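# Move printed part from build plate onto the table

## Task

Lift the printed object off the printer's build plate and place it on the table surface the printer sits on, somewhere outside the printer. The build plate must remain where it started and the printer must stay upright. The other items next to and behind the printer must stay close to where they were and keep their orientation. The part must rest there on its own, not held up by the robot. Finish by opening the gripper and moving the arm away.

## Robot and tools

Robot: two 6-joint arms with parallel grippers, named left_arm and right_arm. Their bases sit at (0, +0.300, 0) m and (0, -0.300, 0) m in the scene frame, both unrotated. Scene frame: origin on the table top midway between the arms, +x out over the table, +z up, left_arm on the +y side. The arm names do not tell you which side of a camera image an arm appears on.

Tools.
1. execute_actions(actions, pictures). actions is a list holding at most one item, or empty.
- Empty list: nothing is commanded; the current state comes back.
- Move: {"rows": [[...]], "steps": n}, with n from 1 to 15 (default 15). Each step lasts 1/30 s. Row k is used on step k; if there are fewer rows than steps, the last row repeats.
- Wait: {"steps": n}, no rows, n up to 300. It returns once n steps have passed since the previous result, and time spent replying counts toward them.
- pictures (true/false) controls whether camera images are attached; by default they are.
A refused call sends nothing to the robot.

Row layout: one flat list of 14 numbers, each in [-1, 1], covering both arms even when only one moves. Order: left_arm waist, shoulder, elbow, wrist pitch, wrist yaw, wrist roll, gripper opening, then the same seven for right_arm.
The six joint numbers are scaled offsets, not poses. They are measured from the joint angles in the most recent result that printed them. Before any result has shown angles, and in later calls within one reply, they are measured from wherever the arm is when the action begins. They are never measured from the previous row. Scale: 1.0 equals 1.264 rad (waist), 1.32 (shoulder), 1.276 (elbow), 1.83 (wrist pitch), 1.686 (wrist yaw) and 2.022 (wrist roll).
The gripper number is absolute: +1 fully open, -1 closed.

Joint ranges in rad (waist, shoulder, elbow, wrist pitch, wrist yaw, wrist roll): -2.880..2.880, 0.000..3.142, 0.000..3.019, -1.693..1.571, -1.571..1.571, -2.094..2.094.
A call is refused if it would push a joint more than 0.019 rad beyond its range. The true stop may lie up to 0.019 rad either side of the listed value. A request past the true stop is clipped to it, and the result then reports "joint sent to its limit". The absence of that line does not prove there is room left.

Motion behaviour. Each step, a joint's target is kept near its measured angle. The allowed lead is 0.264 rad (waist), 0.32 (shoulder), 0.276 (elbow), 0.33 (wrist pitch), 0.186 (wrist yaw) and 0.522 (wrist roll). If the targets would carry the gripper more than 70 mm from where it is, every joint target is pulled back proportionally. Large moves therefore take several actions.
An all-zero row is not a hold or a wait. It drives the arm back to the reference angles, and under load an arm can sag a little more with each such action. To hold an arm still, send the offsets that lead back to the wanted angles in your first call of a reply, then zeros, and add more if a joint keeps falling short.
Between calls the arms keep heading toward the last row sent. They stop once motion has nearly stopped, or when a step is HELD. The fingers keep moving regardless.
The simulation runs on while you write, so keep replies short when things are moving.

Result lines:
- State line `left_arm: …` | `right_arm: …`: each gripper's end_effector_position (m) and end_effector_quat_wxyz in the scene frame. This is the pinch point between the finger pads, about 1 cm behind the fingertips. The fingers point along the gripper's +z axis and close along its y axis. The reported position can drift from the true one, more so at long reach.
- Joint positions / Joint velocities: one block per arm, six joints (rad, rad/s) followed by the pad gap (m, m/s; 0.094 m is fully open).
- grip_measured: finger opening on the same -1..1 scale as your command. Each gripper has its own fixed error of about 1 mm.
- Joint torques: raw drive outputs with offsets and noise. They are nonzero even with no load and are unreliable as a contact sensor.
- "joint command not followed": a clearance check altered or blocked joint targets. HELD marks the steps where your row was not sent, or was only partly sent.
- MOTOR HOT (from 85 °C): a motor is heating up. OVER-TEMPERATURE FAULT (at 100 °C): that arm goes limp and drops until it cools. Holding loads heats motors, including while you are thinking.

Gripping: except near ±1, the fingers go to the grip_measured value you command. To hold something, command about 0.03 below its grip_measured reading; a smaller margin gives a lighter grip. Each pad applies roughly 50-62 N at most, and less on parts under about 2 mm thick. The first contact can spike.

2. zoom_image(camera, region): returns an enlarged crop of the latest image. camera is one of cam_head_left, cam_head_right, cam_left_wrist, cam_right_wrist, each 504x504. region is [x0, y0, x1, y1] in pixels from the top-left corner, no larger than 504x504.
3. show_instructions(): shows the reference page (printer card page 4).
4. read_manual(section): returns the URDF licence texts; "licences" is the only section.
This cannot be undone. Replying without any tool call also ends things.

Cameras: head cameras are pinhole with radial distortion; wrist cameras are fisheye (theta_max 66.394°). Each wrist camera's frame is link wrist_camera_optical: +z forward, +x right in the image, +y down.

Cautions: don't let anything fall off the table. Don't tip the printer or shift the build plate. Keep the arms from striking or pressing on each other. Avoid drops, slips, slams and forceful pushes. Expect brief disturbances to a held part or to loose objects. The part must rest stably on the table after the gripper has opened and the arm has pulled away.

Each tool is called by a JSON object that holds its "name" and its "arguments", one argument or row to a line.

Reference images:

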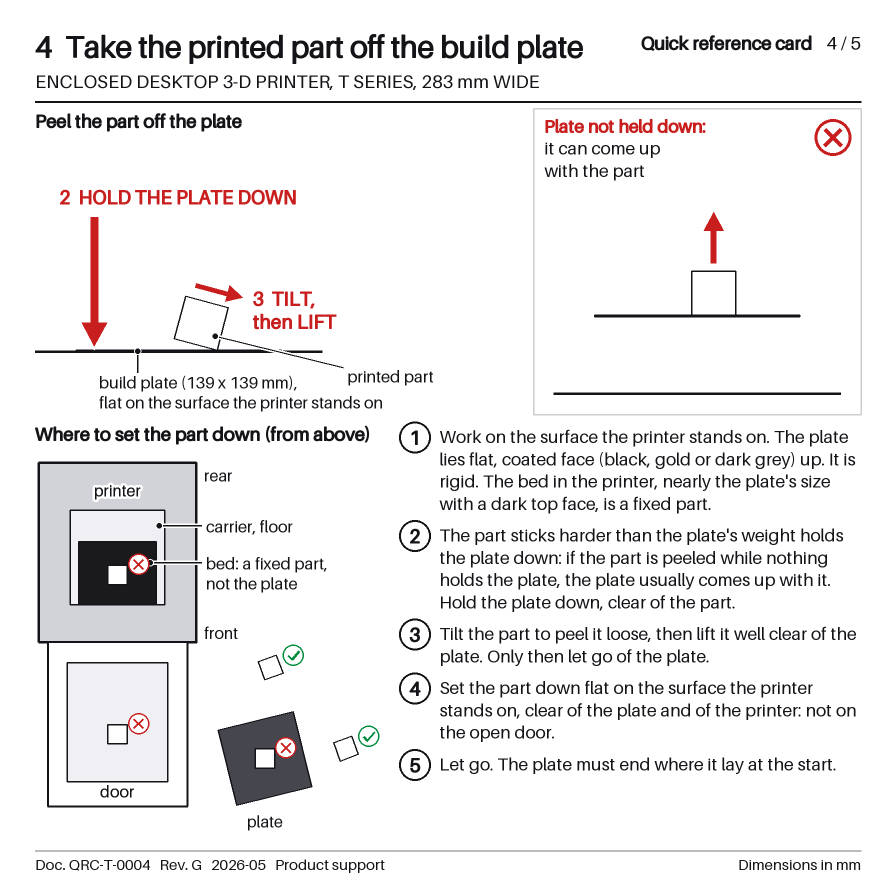

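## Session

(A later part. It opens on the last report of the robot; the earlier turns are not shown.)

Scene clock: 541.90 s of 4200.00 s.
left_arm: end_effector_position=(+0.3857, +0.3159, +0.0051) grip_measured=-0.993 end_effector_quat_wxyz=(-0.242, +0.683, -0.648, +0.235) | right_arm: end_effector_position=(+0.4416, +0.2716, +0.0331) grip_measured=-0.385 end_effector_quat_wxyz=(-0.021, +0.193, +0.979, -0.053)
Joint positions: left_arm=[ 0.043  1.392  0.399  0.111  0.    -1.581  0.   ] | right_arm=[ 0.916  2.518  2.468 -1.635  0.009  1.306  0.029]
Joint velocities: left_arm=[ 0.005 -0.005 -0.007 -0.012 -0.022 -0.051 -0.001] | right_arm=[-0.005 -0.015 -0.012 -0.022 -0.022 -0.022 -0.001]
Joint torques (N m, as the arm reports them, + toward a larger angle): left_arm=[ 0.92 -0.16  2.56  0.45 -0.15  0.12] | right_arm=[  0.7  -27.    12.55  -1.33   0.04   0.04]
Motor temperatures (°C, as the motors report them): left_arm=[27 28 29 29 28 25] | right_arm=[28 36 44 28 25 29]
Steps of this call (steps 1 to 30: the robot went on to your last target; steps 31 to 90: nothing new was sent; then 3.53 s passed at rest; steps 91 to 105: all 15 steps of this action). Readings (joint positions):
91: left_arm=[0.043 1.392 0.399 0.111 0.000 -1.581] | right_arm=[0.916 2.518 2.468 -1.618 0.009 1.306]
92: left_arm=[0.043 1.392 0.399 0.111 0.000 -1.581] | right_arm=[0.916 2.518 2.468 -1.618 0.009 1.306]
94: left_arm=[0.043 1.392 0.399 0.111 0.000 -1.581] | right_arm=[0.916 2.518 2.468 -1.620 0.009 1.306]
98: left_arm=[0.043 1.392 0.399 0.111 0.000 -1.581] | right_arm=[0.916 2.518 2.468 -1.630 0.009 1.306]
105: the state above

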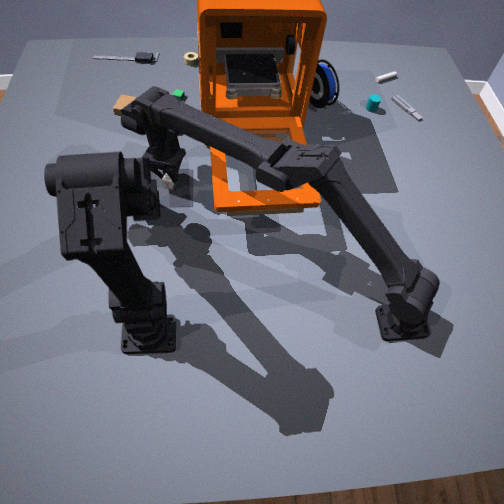

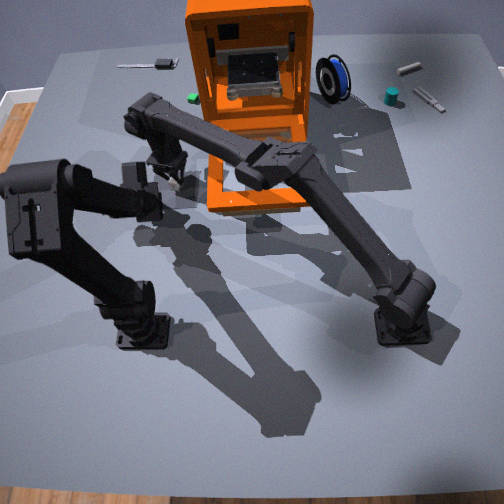

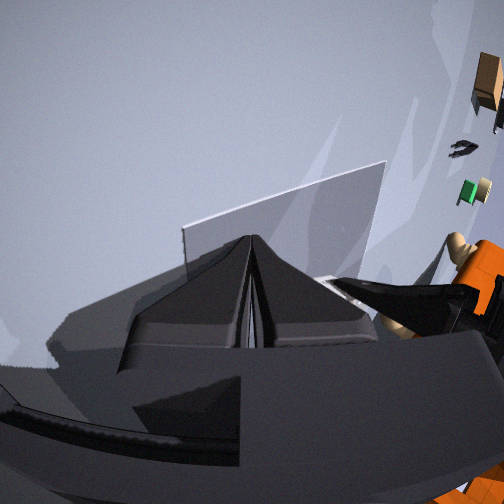

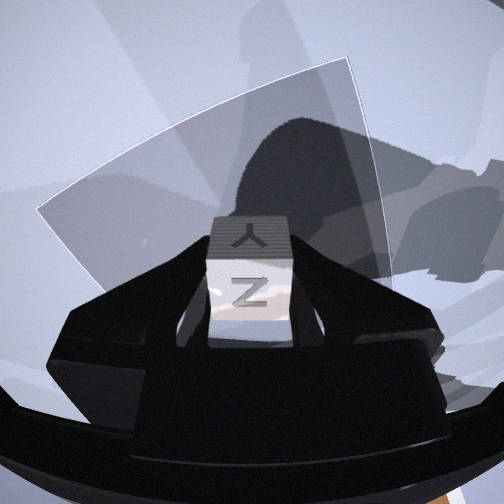

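{"name": "execute_actions", "arguments": {
  "actions": [
    {"rows":[[0,0.05,-0.04,-0.025,0,0,-1,0,0.002,0.034,-0.006,0,0,-0.425],[0,0.052,-0.042,-0.026,0,0,-1,0,0.0,0.034,-0.006,0,0,-0.425],[0,0.054,-0.044,-0.027,0,0,-1,0,-0.002,0.034,-0.006,0,0,-0.425],[0,0.056,-0.046,-0.028,0,0,-1,0,-0.004,0.034,-0.006,0,0,-0.425],[0,0.056,-0.046,-0.028,0,0,-1,0,-0.006,0.034,-0.006,0,0,-0.425],[0,0.056,-0.046,-0.028,0,0,-1,0,-0.008,0.034,-0.006,0,0,-0.425],[0,0.056,-0.046,-0.028,0,0,-1,0,-0.010,0.034,-0.006,0,0,-0.425],[0,0.056,-0.046,-0.028,0,0,-1,0,-0.012,0.034,-0.006,0,0,-0.425],[0,0.056,-0.046,-0.028,0,0,-1,0,-0.014,0.034,-0.006,0,0,-0.425]],"steps":15}
  ]
}}

Scene clock: 560.03 s of 4200.00 s.
left_arm: end_effector_position=(+0.3851, +0.3159, +0.0047) grip_measured=-0.994 end_effector_quat_wxyz=(-0.242, +0.683, -0.648, +0.234) | right_arm: end_effector_position=(+0.4416, +0.2716, +0.0331) grip_measured=-0.385 end_effector_quat_wxyz=(-0.021, +0.193, +0.979, -0.053)
Joint positions: left_arm=[ 0.043  1.392  0.398  0.111  0.    -1.581  0.   ] | right_arm=[ 0.916  2.518  2.468 -1.635  0.009  1.306  0.029]
Joint velocities: left_arm=[ 0.005 -0.005  0.017  0.007 -0.022  0.022  0.001] | right_arm=[-0.005 -0.005 -0.007 -0.002 -0.037 -0.007 -0.   ]
Joint torques (N m, as the arm reports them, + toward a larger angle): left_arm=[ 0.9   1.46  1.63  0.05 -0.15  0.12] | right_arm=[  0.46 -28.39  12.57  -0.86   0.04   0.04]
Motor temperatures (°C, as the motors report them): left_arm=[27 28 29 29 28 25] | right_arm=[28 37 44 28 25 29]
Steps of this call (steps 1 to 15: the robot went on to your last target; steps 16 to 90: nothing new was sent; then 14.63 s passed at rest; steps 91 to 105: all 15 steps of this action). Readings (joint positions):
91: left_arm=[0.043 1.392 0.398 0.111 0.000 -1.581] | right_arm=[0.916 2.518 2.468 -1.635 0.009 1.306]
92: left_arm=[0.043 1.392 0.398 0.111 0.000 -1.581] | right_arm=[0.916 2.518 2.468 -1.635 0.009 1.306]
94: left_arm=[0.043 1.392 0.398 0.111 0.000 -1.581] | right_arm=[0.916 2.518 2.468 -1.635 0.009 1.306]
98: left_arm=[0.043 1.392 0.398 0.111 0.000 -1.581] | right_arm=[0.916 2.518 2.468 -1.635 0.009 1.306]
105: the state above

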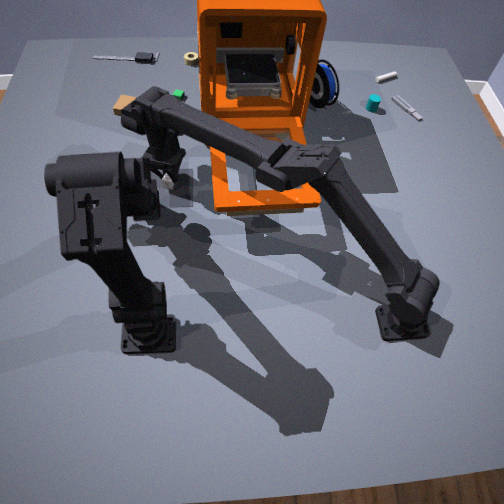

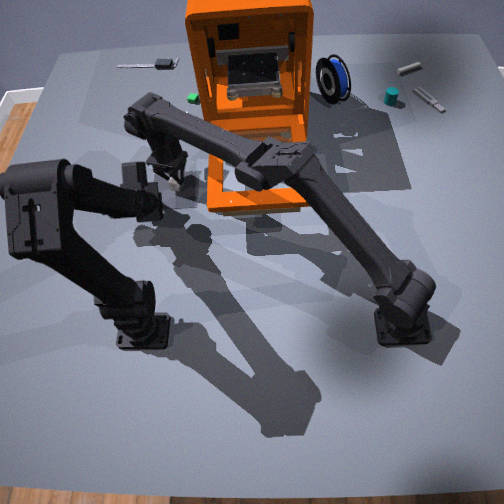

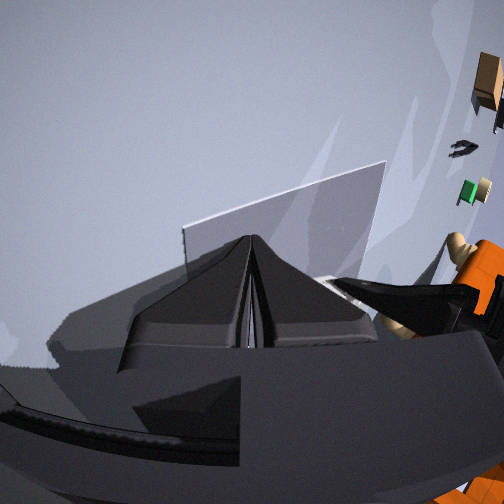

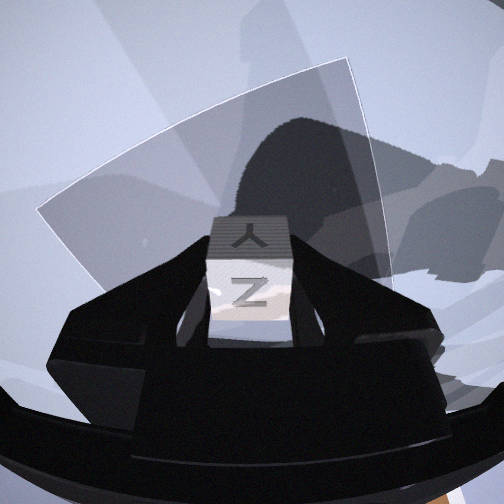

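{"name": "execute_actions", "arguments": {
  "actions": [
    {"rows":[[0,0.056,-0.046,-0.028,0,0,-1,0,-0.014,0.036,0,0,0,-0.425],[0,0.056,-0.046,-0.028,0,0,-1,0,-0.016,0.036,0,0,0,-0.425],[0,0.056,-0.046,-0.028,0,0,-1,0,-0.018,0.036,0,0,0,-0.425],[0,0.056,-0.046,-0.028,0,0,-1,0,-0.020,0.036,0,0,0,-0.425],[0,0.056,-0.046,-0.028,0,0,-1,0,-0.022,0.036,0,0,0,-0.425],[0,0.056,-0.046,-0.028,0,0,-1,0,-0.024,0.036,0,0,0,-0.425],[0,0.056,-0.046,-0.028,0,0,-1,0,-0.026,0.036,0,0,0,-0.425],[0,0.056,-0.046,-0.028,0,0,-1,0,-0.028,0.036,0,0,0,-0.425]],"steps":15}
  ]
}}

Scene clock: 570.63 s of 4200.00 s.
left_arm: end_effector_position=(+0.3851, +0.3159, +0.0047) grip_measured=-0.994 end_effector_quat_wxyz=(-0.242, +0.683, -0.648, +0.234) | right_arm: end_effector_position=(+0.4417, +0.2717, +0.0339) grip_measured=-0.385 end_effector_quat_wxyz=(-0.021, +0.193, +0.979, -0.053)
Joint positions: left_arm=[ 0.043  1.392  0.398  0.111  0.    -1.581  0.   ] | right_arm=[ 0.916  2.517  2.468 -1.635  0.009  1.306  0.029]
Joint velocities: left_arm=[-0.005 -0.015  0.007  0.012 -0.037 -0.007  0.   ] | right_arm=[-0.005 -0.005 -0.002  0.002 -0.007  0.081  0.001]
Joint torques (N m, as the arm reports them, + toward a larger angle): left_arm=[ 0.89  1.51  1.52  0.05 -0.15  0.12] | right_arm=[  0.74 -29.82  12.79  -0.37   0.04   0.03]
Motor temperatures (°C, as the motors report them): left_arm=[27 28 28 29 28 25] | right_arm=[28 38 44 28 25 29]
Steps of this call (steps 1 to 15: the robot went on to your last target; steps 16 to 90: nothing new was sent; then 7.10 s passed at rest; steps 91 to 105: all 15 steps of this action). Readings (joint positions):
91: left_arm=[0.043 1.392 0.398 0.111 0.000 -1.581] | right_arm=[0.916 2.518 2.468 -1.635 0.009 1.306]
92: left_arm=[0.043 1.392 0.398 0.111 0.000 -1.581] | right_arm=[0.916 2.518 2.468 -1.635 0.009 1.306]
94: left_arm=[0.043 1.392 0.398 0.111 0.000 -1.581] | right_arm=[0.916 2.518 2.468 -1.635 0.009 1.306]
98: left_arm=[0.043 1.392 0.398 0.111 0.000 -1.581] | right_arm=[0.916 2.517 2.468 -1.635 0.009 1.306]
105: the state above

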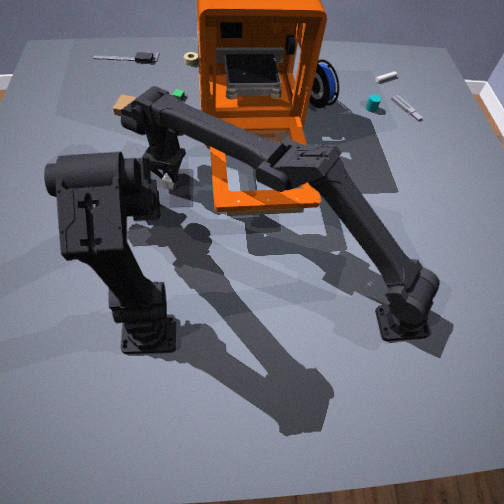

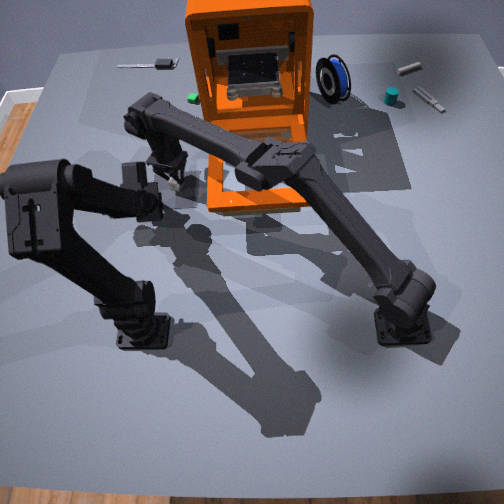

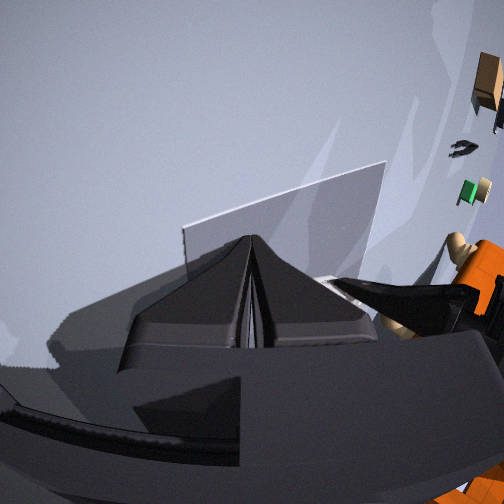

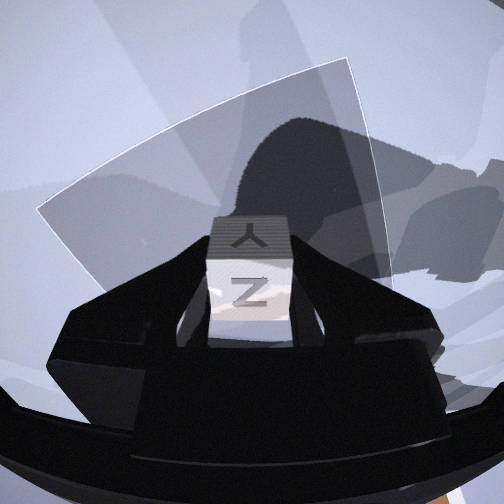

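{"name": "execute_actions", "arguments": {
  "actions": [
    {"rows":[[0,0.062,-0.05,-0.03,0,0,-1,0,-0.028,0.038,0,0,0,-0.425],[0,0.062,-0.05,-0.03,0,0,-1,0,-0.030,0.038,0,0,0,-0.425],[0,0.064,-0.052,-0.031,0,0,-1,0,-0.032,0.038,0,0,0,-0.425],[0,0.066,-0.054,-0.032,0,0,-1,0,-0.034,0.038,0,0,0,-0.425],[0,0.066,-0.054,-0.032,0,0,-1,0,-0.036,0.038,0,0,0,-0.425],[0,0.066,-0.054,-0.032,0,0,-1,0,-0.038,0.038,0,0,0,-0.425],[0,0.066,-0.054,-0.032,0,0,-1,0,-0.040,0.038,0,0,0,-0.425],[0,0.066,-0.054,-0.032,0,0,-1,0,-0.042,0.038,0,0,0,-0.425],[0,0.066,-0.054,-0.032,0,0,-1,0,-0.044,0.038,0,0,0,-0.425]],"steps":15}
  ]
}}

Scene clock: 577.83 s of 4200.00 s.
left_arm: end_effector_position=(+0.3845, +0.3159, +0.0041) grip_measured=-0.994 end_effector_quat_wxyz=(-0.241, +0.683, -0.648, +0.234) | right_arm: end_effector_position=(+0.4418, +0.2719, +0.0358) grip_measured=-0.385 end_effector_quat_wxyz=(-0.020, +0.193, +0.980, -0.052)
Joint positions: left_arm=[ 0.043  1.393  0.396  0.111  0.    -1.581  0.   ] | right_arm=[ 0.916  2.514  2.468 -1.635  0.009  1.306  0.029]
Joint velocities: left_arm=[-0.015  0.005 -0.017  0.012  0.007 -0.037  0.001] | right_arm=[-0.005  0.005 -0.017  0.007 -0.007  0.022  0.   ]
Joint torques (N m, as the arm reports them, + toward a larger angle): left_arm=[ 0.92  2.52  0.76 -0.22 -0.16  0.12] | right_arm=[  0.67 -31.24  13.01  -0.38   0.04   0.03]
Motor temperatures (°C, as the motors report them): left_arm=[27 28 28 29 28 25] | right_arm=[28 38 44 28 25 29]
Steps of this call (steps 1 to 15: the robot went on to your last target; steps 16 to 90: nothing new was sent; then 3.70 s passed at rest; steps 91 to 105: all 15 steps of this action). Readings (joint positions):
91: left_arm=[0.043 1.393 0.397 0.111 0.000 -1.581] | right_arm=[0.916 2.517 2.468 -1.635 0.009 1.306]
92: left_arm=[0.043 1.393 0.397 0.111 0.000 -1.581] | right_arm=[0.916 2.517 2.468 -1.635 0.009 1.306]
94: left_arm=[0.043 1.393 0.396 0.111 0.000 -1.581] | right_arm=[0.916 2.516 2.468 -1.635 0.009 1.306]
98: left_arm=[0.043 1.393 0.396 0.111 0.000 -1.581] | right_arm=[0.916 2.516 2.468 -1.635 0.009 1.306]
105: the state above

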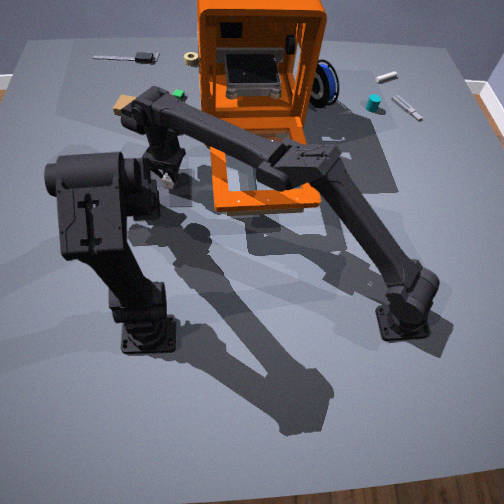

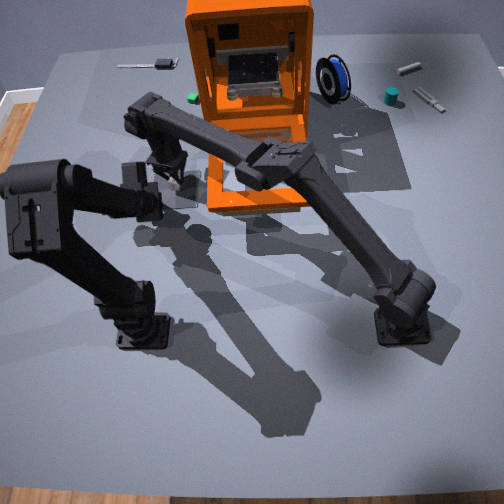

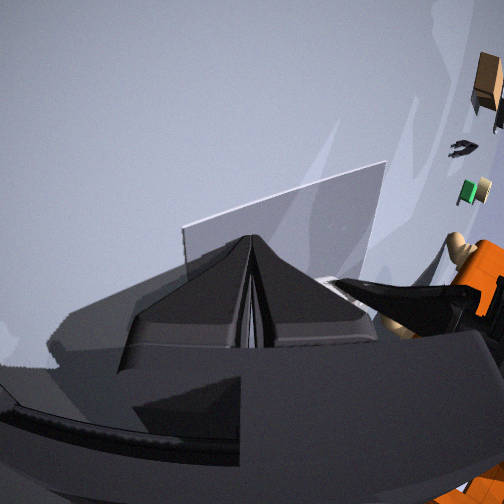

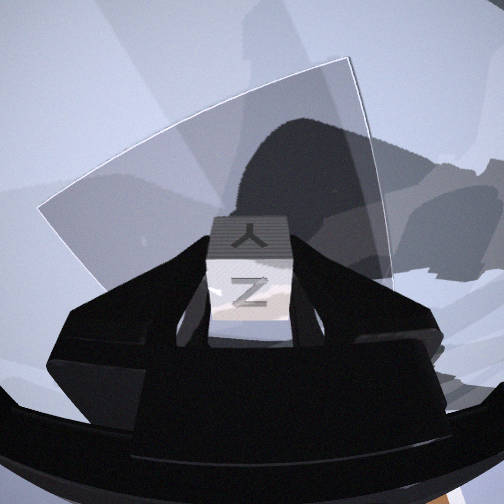

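{"name": "zoom_image", "arguments": {
  "camera": "cam_head_right",
  "region": [130, 140, 230, 240]
}}

{"name": "zoom_image", "arguments": {
  "camera": "cam_left_wrist",
  "region": [270, 220, 400, 350]
}}

Region (130, 140, 230, 240) of cam_head_right's 504x504 image, scaled by 5.040, with more detail than that image has.

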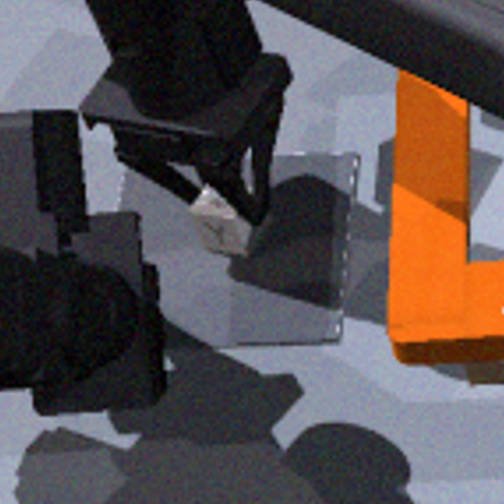

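Region (270, 220, 400, 350) of cam_left_wrist's 504x504 image, scaled by 3.877, with more detail than that image has.

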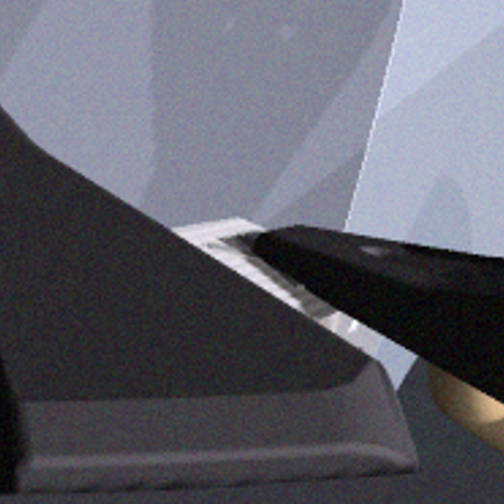

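{"name": "execute_actions", "arguments": {
  "actions": [
    {"rows":[[0,0.068,-0.056,-0.033,0,0,-1,0,-0.042,0.040,0,0,0,-0.425],[0,0.070,-0.058,-0.034,0,0,-1,0,-0.044,0.040,0,0,0,-0.425],[0,0.072,-0.060,-0.035,0,0,-1,0,-0.046,0.040,0,0,0,-0.425],[0,0.074,-0.062,-0.036,0,0,-1,0,-0.048,0.040,0,0,0,-0.425],[0,0.074,-0.062,-0.036,0,0,-1,0,-0.050,0.040,0,0,0,-0.425],[0,0.074,-0.062,-0.036,0,0,-1,0,-0.052,0.040,0,0,0,-0.425],[0,0.074,-0.062,-0.036,0,0,-1,0,-0.054,0.040,0,0,0,-0.425],[0,0.074,-0.062,-0.036,0,0,-1,0,-0.056,0.040,0,0,0,-0.425],[0,0.074,-0.062,-0.036,0,0,-1,0,-0.058,0.040,0,0,0,-0.425]],"steps":15}
  ]
}}

Scene clock: 590.80 s of 4200.00 s.
left_arm: end_effector_position=(+0.3848, +0.3159, +0.0047) grip_measured=-0.994 end_effector_quat_wxyz=(-0.242, +0.683, -0.648, +0.234) | right_arm: end_effector_position=(+0.4422, +0.2723, +0.0398) grip_measured=-0.385 end_effector_quat_wxyz=(-0.019, +0.193, +0.980, -0.049)
Joint positions: left_arm=[ 0.043  1.392  0.396  0.112  0.    -1.581  0.   ] | right_arm=[ 0.916  2.509  2.468 -1.635  0.009  1.306  0.029]
Joint velocities: left_arm=[-0.005 -0.015  0.022 -0.007 -0.022 -0.081  0.   ] | right_arm=[-0.005  0.005 -0.007 -0.012 -0.037 -0.037 -0.   ]
Joint torques (N m, as the arm reports them, + toward a larger angle): left_arm=[ 0.92  2.81  0.57 -0.26 -0.15  0.12] | right_arm=[  0.64 -32.06  13.2   -0.36   0.05   0.04]
Motor temperatures (°C, as the motors report them): left_arm=[27 28 28 29 28 25] | right_arm=[28 39 45 28 25 29]
Steps of this call (steps 1 to 15: the robot went on to your last target; steps 16 to 90: nothing new was sent; then 9.47 s passed at rest; steps 91 to 105: all 15 steps of this action). Readings (joint positions):
91: left_arm=[0.043 1.393 0.396 0.111 0.000 -1.581] | right_arm=[0.916 2.514 2.468 -1.635 0.009 1.306]
92: left_arm=[0.043 1.393 0.396 0.111 0.000 -1.581] | right_arm=[0.916 2.514 2.468 -1.635 0.009 1.306]
94: left_arm=[0.043 1.393 0.396 0.111 0.000 -1.581] | right_arm=[0.916 2.514 2.468 -1.635 0.009 1.306]
98: left_arm=[0.043 1.393 0.396 0.111 0.000 -1.581] | right_arm=[0.916 2.512 2.468 -1.635 0.009 1.306]
105: the state above

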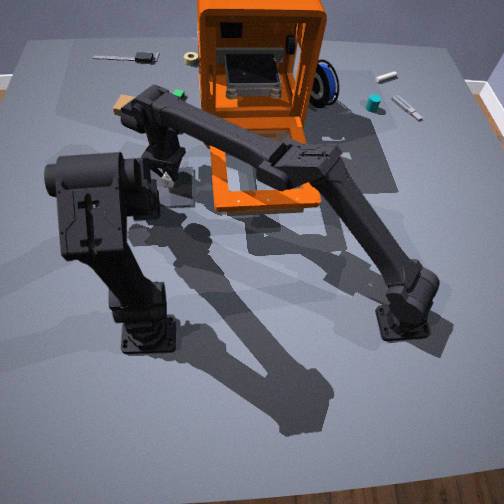

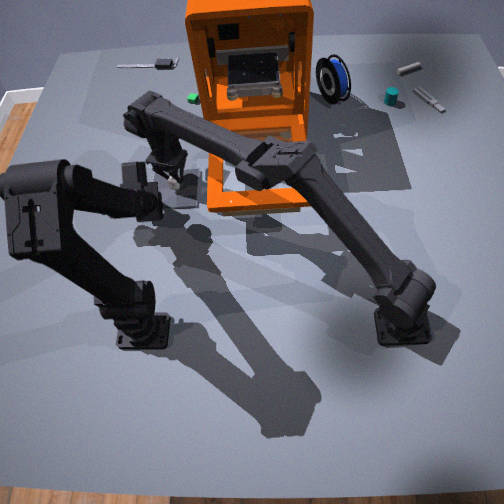

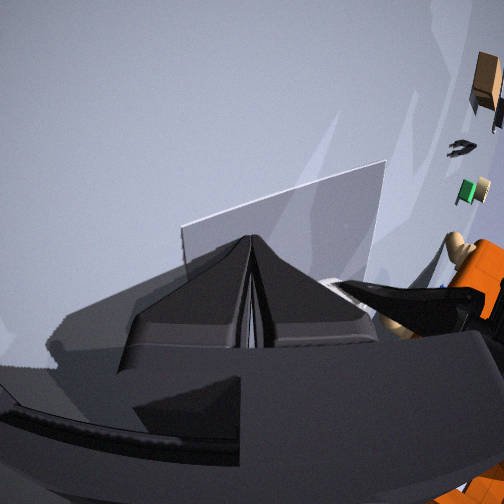

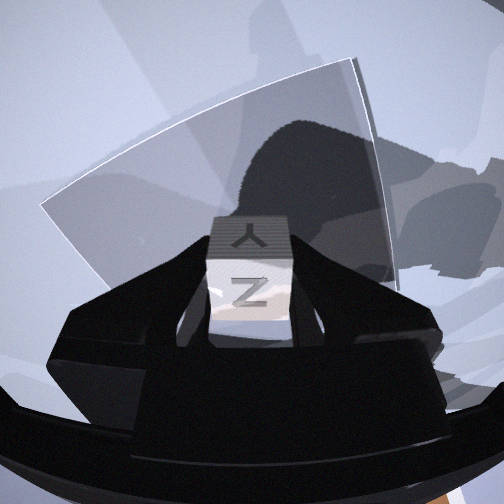

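{"name": "execute_actions", "arguments": {
  "actions": [
    {"rows":[[0,0.06,-0.05,-0.03,0,0,-1,0,-0.04,0.036,0,0,0,-0.425],[0,0.06,-0.05,-0.03,0,0,-1,0,-0.025,0.036,0,0,0,-0.425],[0,0.06,-0.05,-0.03,0,0,-1,0,-0.010,0.036,0,0,0,-0.425],[0,0.05,-0.04,-0.025,0,0,-1,0,0.005,0.036,0,0,0,-0.425],[0,0.04,-0.03,-0.02,0,0,-1,0,0.018,0.036,0,0,0,-0.425],[0,0.03,-0.025,-0.015,0,0,-1,0,0.028,0.036,0,0,0,-0.425],[0,0.02,-0.02,-0.01,0,0,-1,0,0.032,0.036,0,0,0,-0.425],[0,0.01,-0.012,0,0,0,-1,0,0.034,0.036,0,0,0,-0.425],[0,0.0,-0.005,0.01,0,0,-1,0,0.034,0.036,0,0,0,-0.425],[0,-0.008,0,0.02,0,0,-1,0,0.034,0.036,0,0,0,-0.425],[0,-0.015,0.005,0.03,0,0,-1,0,0.034,0.036,0,0,0,-0.425],[0,-0.018,0.005,0.04,0,0,-1,0,0.034,0.036,0,0,0,-0.425],[0,-0.018,0.005,0.05,0,0,-1,0,0.034,0.036,0,0,0,-0.425],[0,-0.018,0.005,0.058,0,0,-1,0,0.034,0.036,0,0,0,-0.425],[0,-0.018,0.005,0.064,0,0,-1,0,0.034,0.036,0,0,0,-0.425]],"steps":15}
  ],
  "pictures": false
}}

{"name": "execute_actions", "arguments": {
  "actions": [
    {"steps":10}
  ]
}}

Scene clock: 612.47 s of 4200.00 s.
left_arm: end_effector_position=(+0.3996, +0.3165, +0.0209) grip_measured=-0.994 end_effector_quat_wxyz=(-0.270, +0.672, -0.638, +0.262) | right_arm: end_effector_position=(+0.4422, +0.2724, +0.0334) grip_measured=-0.385 end_effector_quat_wxyz=(-0.021, +0.193, +0.980, -0.052)
Joint positions: left_arm=[ 0.043  1.381  0.396  0.185  0.    -1.581  0.   ] | right_arm=[ 0.916  2.521  2.474 -1.636  0.009  1.306  0.029]
Joint velocities: left_arm=[-0.015 -0.063 -0.007  0.442 -0.022 -0.007 -0.   ] | right_arm=[-0.005 -0.015  0.007  0.007  0.051  0.037 -0.001]
Joint torques (N m, as the arm reports them, + toward a larger angle): left_arm=[ 0.89 -5.65  6.91  2.43 -0.15  0.12] | right_arm=[  0.34 -25.05  12.33  -0.36   0.04   0.04]
Motor temperatures (°C, as the motors report them): left_arm=[27 28 28 29 28 25] | right_arm=[28 41 46 28 25 29]
Steps of this call (steps 1 to 15: the robot went on to your last target; steps 16 to 90: nothing new was sent; then 18.17 s passed at rest; steps 91 to 105: all 15 steps of this action). Readings (joint positions):
91: left_arm=[0.043 1.391 0.396 0.112 0.000 -1.581] | right_arm=[0.916 2.509 2.468 -1.635 0.009 1.306]
92: left_arm=[0.043 1.390 0.396 0.112 0.000 -1.581] | right_arm=[0.916 2.509 2.468 -1.635 0.009 1.306]
94: left_arm=[0.043 1.390 0.396 0.113 0.000 -1.581] | right_arm=[0.916 2.510 2.468 -1.635 0.009 1.306]
98: left_arm=[0.043 1.389 0.396 0.117 0.000 -1.581] | right_arm=[0.916 2.520 2.470 -1.636 0.009 1.306]
105: the state above

Scene clock: 612.80 s of 4200.00 s.
left_arm: end_effector_position=(+0.4052, +0.3168, +0.0284) grip_measured=-0.994 end_effector_quat_wxyz=(-0.282, +0.667, -0.633, +0.273) | right_arm: end_effector_position=(+0.4422, +0.2724, +0.0334) grip_measured=-0.385 end_effector_quat_wxyz=(-0.021, +0.193, +0.980, -0.052)
Joint positions: left_arm=[ 0.043  1.374  0.396  0.214  0.    -1.581  0.   ] | right_arm=[ 0.916  2.521  2.474 -1.636  0.009  1.306  0.029]
Joint velocities: left_arm=[-0.015 -0.015 -0.007  0.017  0.022 -0.007  0.   ] | right_arm=[-0.005  0.005 -0.007 -0.007  0.007 -0.051 -0.   ]
Joint torques (N m, as the arm reports them, + toward a larger angle): left_arm=[ 0.91 -5.49  7.05  2.62 -0.15  0.12] | right_arm=[  0.67 -24.66  12.35  -0.36   0.04   0.04]
Motor temperatures (°C, as the motors report them): left_arm=[27 28 28 29 28 25] | right_arm=[28 41 46 28 25 29]
Steps of this call (steps 1 to 10: the robot went on to your last target). Readings (joint positions):
1: left_arm=[0.043 1.378 0.396 0.198 0.000 -1.581] | right_arm=[0.916 2.521 2.474 -1.636 0.009 1.306]
2: left_arm=[0.043 1.376 0.396 0.206 0.000 -1.581] | right_arm=[0.916 2.521 2.474 -1.636 0.009 1.306]
4: left_arm=[0.043 1.374 0.396 0.212 0.000 -1.581] | right_arm=[0.916 2.521 2.474 -1.636 0.009 1.306]
8: left_arm=[0.043 1.374 0.396 0.214 0.000 -1.581] | right_arm=[0.916 2.521 2.474 -1.636 0.009 1.306]
10: the state above

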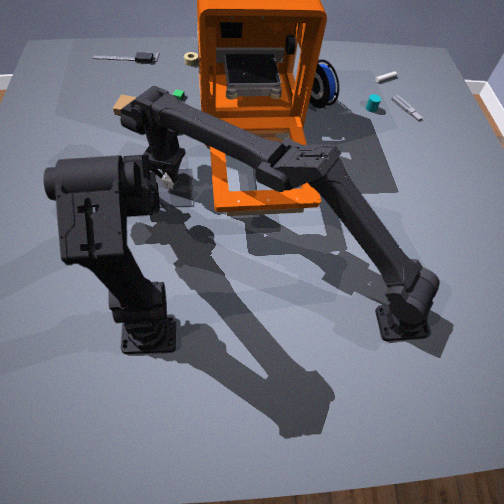

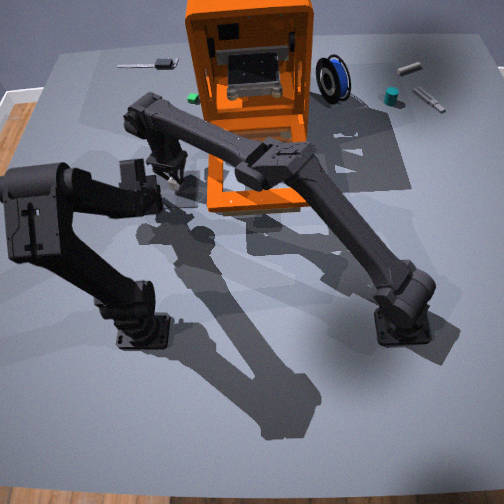

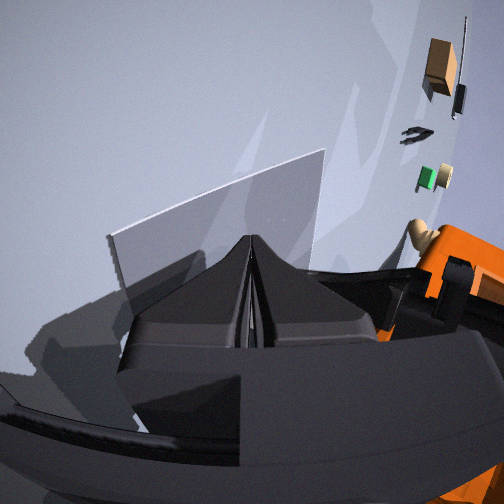

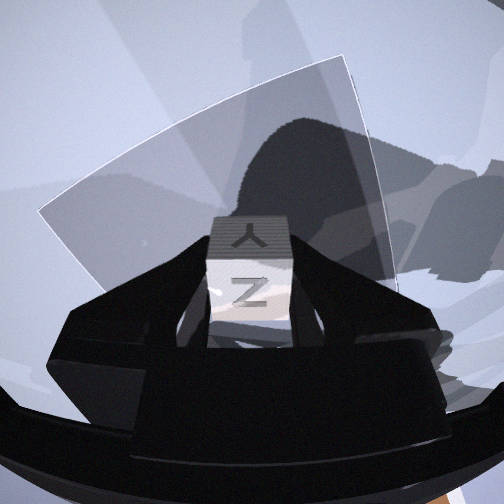

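{"name": "execute_actions", "arguments": {
  "actions": [
    {"rows":[[-0.01,-0.004,-0.004,0.008,0,0,-1,0,0.025,0.03,0,0,0,-0.425],[-0.018,-0.004,-0.008,0.008,0,0,-1,0,0.025,0.03,0,0,0,-0.425],[-0.025,-0.004,-0.012,0.008,0,0,-1,0,0.025,0.03,0,0,0,-0.425],[-0.032,-0.004,-0.016,0.008,0,0,-1,0,0.025,0.03,0,0,0,-0.425],[-0.039,-0.004,-0.018,0.008,0,0,-1,0,0.025,0.03,0,0,0,-0.425],[-0.046,-0.004,-0.018,0.008,0,0,-1,0,0.025,0.03,0,0,0,-0.425],[-0.053,-0.004,-0.018,0.008,0,0,-1,0,0.025,0.03,0,0,0,-0.425],[-0.060,-0.004,-0.018,0.008,0,0,-1,0,0.025,0.03,0,0,0,-0.425],[-0.066,-0.004,-0.018,0.008,0,0,-1,0,0.025,0.03,0,0,0,-0.425],[-0.071,-0.004,-0.018,0.008,0,0,-1,0,0.025,0.03,0,0,0,-0.425],[-0.074,-0.004,-0.018,0.008,0,0,-1,0,0.025,0.03,0,0,0,-0.425]],"steps":15}
  ]
}}

Scene clock: 621.17 s of 4200.00 s.
left_arm: end_effector_position=(+0.3946, +0.2836, +0.0201) grip_measured=-0.994 end_effector_quat_wxyz=(-0.264, +0.643, -0.663, +0.278) | right_arm: end_effector_position=(+0.4422, +0.2724, +0.0334) grip_measured=-0.385 end_effector_quat_wxyz=(-0.021, +0.193, +0.980, -0.052)
Joint positions: left_arm=[-0.04   1.374  0.374  0.215  0.    -1.581  0.   ] | right_arm=[ 0.916  2.521  2.474 -1.636  0.009  1.306  0.029]
Joint velocities: left_arm=[-0.015  0.005 -0.002  0.002  0.007 -0.007  0.001] | right_arm=[-0.005 -0.024 -0.007  0.012  0.037 -0.037 -0.002]
Joint torques (N m, as the arm reports them, + toward a larger angle): left_arm=[-0.1  -4.94  6.27  2.49 -0.16  0.12] | right_arm=[  0.75 -24.99  12.15  -0.37   0.04   0.04]
Motor temperatures (°C, as the motors report them): left_arm=[27 28 29 29 28 25] | right_arm=[28 40 45 28 25 29]
Steps of this call (steps 1 to 30: the robot went on to your last target; steps 31 to 90: nothing new was sent; then 4.87 s passed at rest; steps 91 to 105: all 15 steps of this action). Readings (joint positions):
91: left_arm=[0.043 1.374 0.396 0.214 0.000 -1.581] | right_arm=[0.916 2.521 2.474 -1.636 0.009 1.306]
92: left_arm=[0.042 1.374 0.396 0.214 0.000 -1.581] | right_arm=[0.916 2.521 2.474 -1.636 0.009 1.306]
94: left_arm=[0.036 1.374 0.392 0.215 0.000 -1.581] | right_arm=[0.916 2.521 2.474 -1.636 0.009 1.306]
98: left_arm=[0.002 1.374 0.377 0.215 0.000 -1.581] | right_arm=[0.916 2.521 2.474 -1.636 0.009 1.306]
105: the state above

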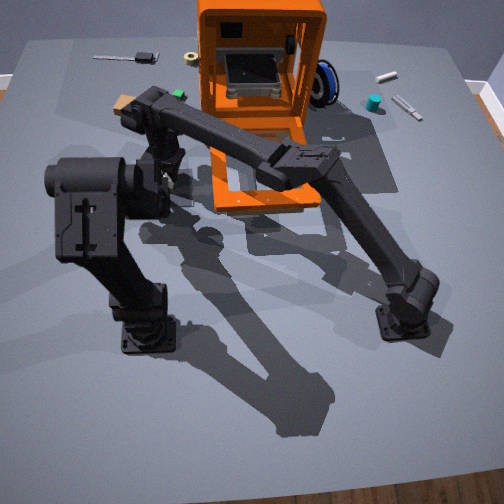

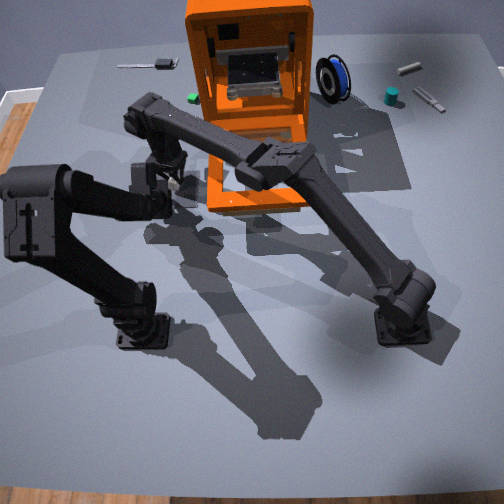

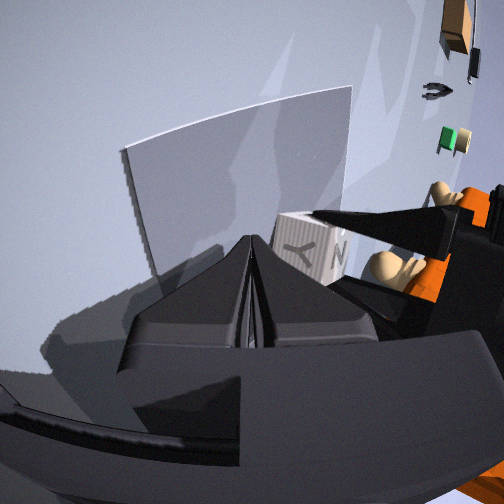

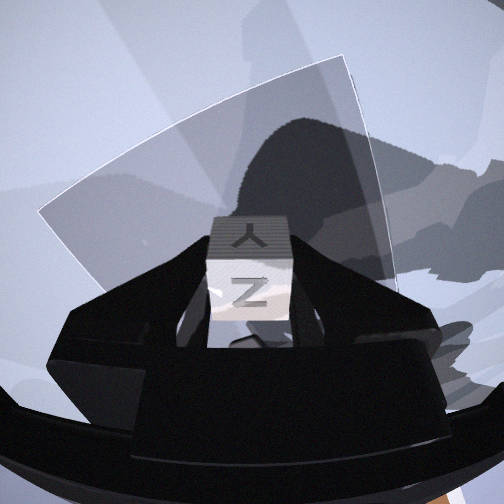

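{"name": "execute_actions", "arguments": {
  "actions": [
    {"rows":[[-0.008,0.008,-0.002,0.011,0,0,-1,0,0.025,0.03,0,0,0,-0.425],[-0.008,0.013,-0.002,0.014,0,0,-1,0,0.025,0.03,0,0,0,-0.425],[-0.008,0.018,-0.002,0.018,0,0,-1,0,0.025,0.03,0,0,0,-0.425],[-0.008,0.023,-0.002,0.021,0,0,-1,0,0.025,0.03,0,0,0,-0.425],[-0.008,0.028,-0.002,0.025,0,0,-1,0,0.025,0.03,0,0,0,-0.425],[-0.008,0.033,-0.002,0.028,0,0,-1,0,0.025,0.03,0,0,0,-0.425],[-0.008,0.038,-0.002,0.032,0,0,-1,0,0.025,0.03,0,0,0,-0.425],[-0.008,0.043,-0.002,0.035,0,0,-1,0,0.025,0.03,0,0,0,-0.425],[-0.008,0.047,-0.002,0.039,0,0,-1,0,0.025,0.03,0,0,0,-0.425],[-0.008,0.051,-0.002,0.042,0,0,-1,0,0.025,0.03,0,0,0,-0.425],[-0.008,0.055,-0.002,0.045,0,0,-1,0,0.025,0.03,0,0,0,-0.425],[-0.008,0.059,-0.002,0.048,0,0,-1,0,0.025,0.03,0,0,0,-0.425],[-0.008,0.062,-0.002,0.050,0,0,-1,0,0.025,0.03,0,0,0,-0.425],[-0.008,0.065,-0.002,0.052,0,0,-1,0,0.025,0.03,0,0,0,-0.425],[-0.008,0.067,-0.002,0.053,0,0,-1,0,0.025,0.03,0,0,0,-0.425]],"steps":15}
  ],
  "pictures": false
}}

{"name": "execute_actions", "arguments": {
  "actions": [
    {"steps":8}
  ]
}}

Scene clock: 630.23 s of 4200.00 s.
left_arm: end_effector_position=(+0.3996, +0.2834, +0.0074) grip_measured=-0.994 end_effector_quat_wxyz=(-0.266, +0.642, -0.662, +0.280) | right_arm: end_effector_position=(+0.4422, +0.2724, +0.0334) grip_measured=-0.385 end_effector_quat_wxyz=(-0.021, +0.193, +0.980, -0.052)
Joint positions: left_arm=[-0.04   1.442  0.374  0.29   0.    -1.581  0.   ] | right_arm=[ 0.916  2.521  2.474 -1.636  0.009  1.306  0.029]
Joint velocities: left_arm=[-0.005  0.103 -0.002  0.134  0.007  0.007 -0.001] | right_arm=[-0.015  0.005  0.012 -0.017  0.022 -0.037 -0.   ]
Joint torques (N m, as the arm reports them, + toward a larger angle): left_arm=[ 0.09 -4.09  5.64  2.51 -0.15  0.12] | right_arm=[  0.69 -25.27  12.11  -0.49   0.09   0.04]
Motor temperatures (°C, as the motors report them): left_arm=[27 28 29 29 28 25] | right_arm=[28 39 45 28 25 29]
Steps of this call (steps 1 to 15: the robot went on to your last target; steps 16 to 90: nothing new was sent; then 5.57 s passed at rest; steps 91 to 105: all 15 steps of this action). Readings (joint positions):
91: left_arm=[-0.040 1.374 0.374 0.215 0.000 -1.581] | right_arm=[0.916 2.521 2.474 -1.636 0.009 1.306]
92: left_arm=[-0.040 1.374 0.374 0.218 0.000 -1.581] | right_arm=[0.916 2.521 2.474 -1.636 0.009 1.306]
94: left_arm=[-0.040 1.377 0.374 0.227 0.000 -1.581] | right_arm=[0.916 2.521 2.474 -1.636 0.009 1.306]
98: left_arm=[-0.040 1.399 0.374 0.252 0.000 -1.581] | right_arm=[0.916 2.521 2.474 -1.636 0.009 1.306]
105: the state above

Scene clock: 630.50 s of 4200.00 s.
left_arm: end_effector_position=(+0.4004, +0.2834, +0.0071) grip_measured=-0.994 end_effector_quat_wxyz=(-0.267, +0.642, -0.662, +0.281) | right_arm: end_effector_position=(+0.4422, +0.2723, +0.0329) grip_measured=-0.385 end_effector_quat_wxyz=(-0.021, +0.193, +0.979, -0.053)
Joint positions: left_arm=[-0.04   1.447  0.374  0.297  0.    -1.581  0.   ] | right_arm=[ 0.916  2.521  2.474 -1.636  0.009  1.306  0.029]
Joint velocities: left_arm=[-0.015 -0.015  0.022 -0.007 -0.051 -0.007 -0.   ] | right_arm=[-0.005 -0.015  0.002 -0.002  0.022 -0.022  0.   ]
Joint torques (N m, as the arm reports them, + toward a larger angle): left_arm=[ 0.13 -3.92  5.58  2.59 -0.15  0.13] | right_arm=[  0.64 -25.16  12.16  -0.39   0.04   0.04]
Motor temperatures (°C, as the motors report them): left_arm=[27 28 29 29 28 25] | right_arm=[28 39 45 28 25 29]
Steps of this call (steps 1 to 8: the robot went on to your last target). Readings (joint positions):
1: left_arm=[-0.040 1.445 0.374 0.293 0.000 -1.581] | right_arm=[0.916 2.521 2.474 -1.636 0.009 1.306]
2: left_arm=[-0.040 1.447 0.374 0.295 0.000 -1.581] | right_arm=[0.916 2.521 2.474 -1.636 0.009 1.306]
4: left_arm=[-0.040 1.447 0.374 0.297 0.000 -1.581] | right_arm=[0.916 2.521 2.474 -1.636 0.009 1.306]
8: the state above

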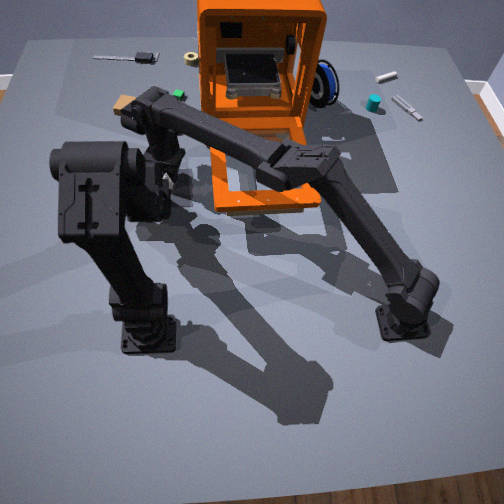

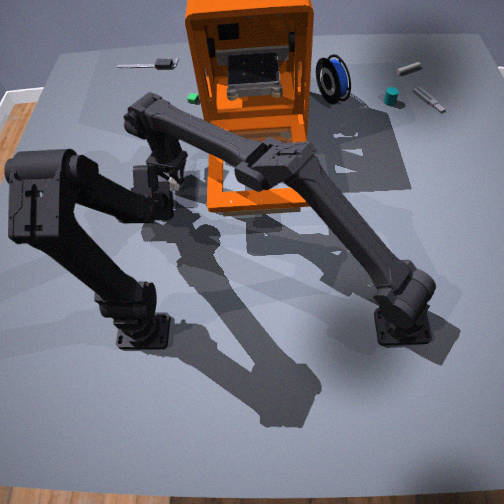

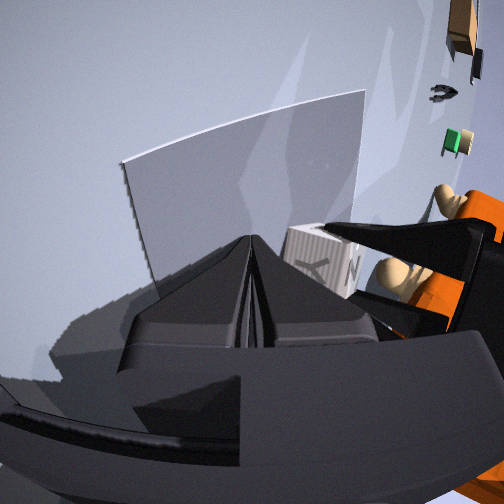

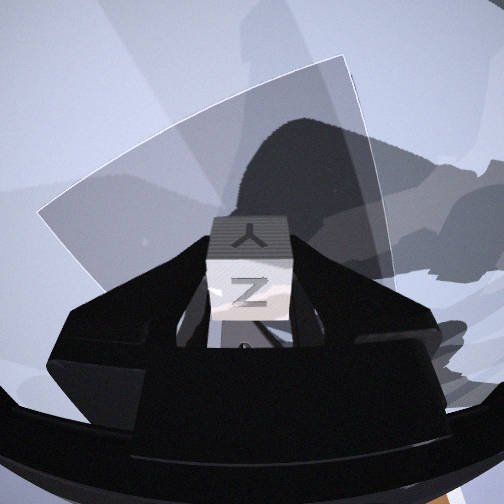

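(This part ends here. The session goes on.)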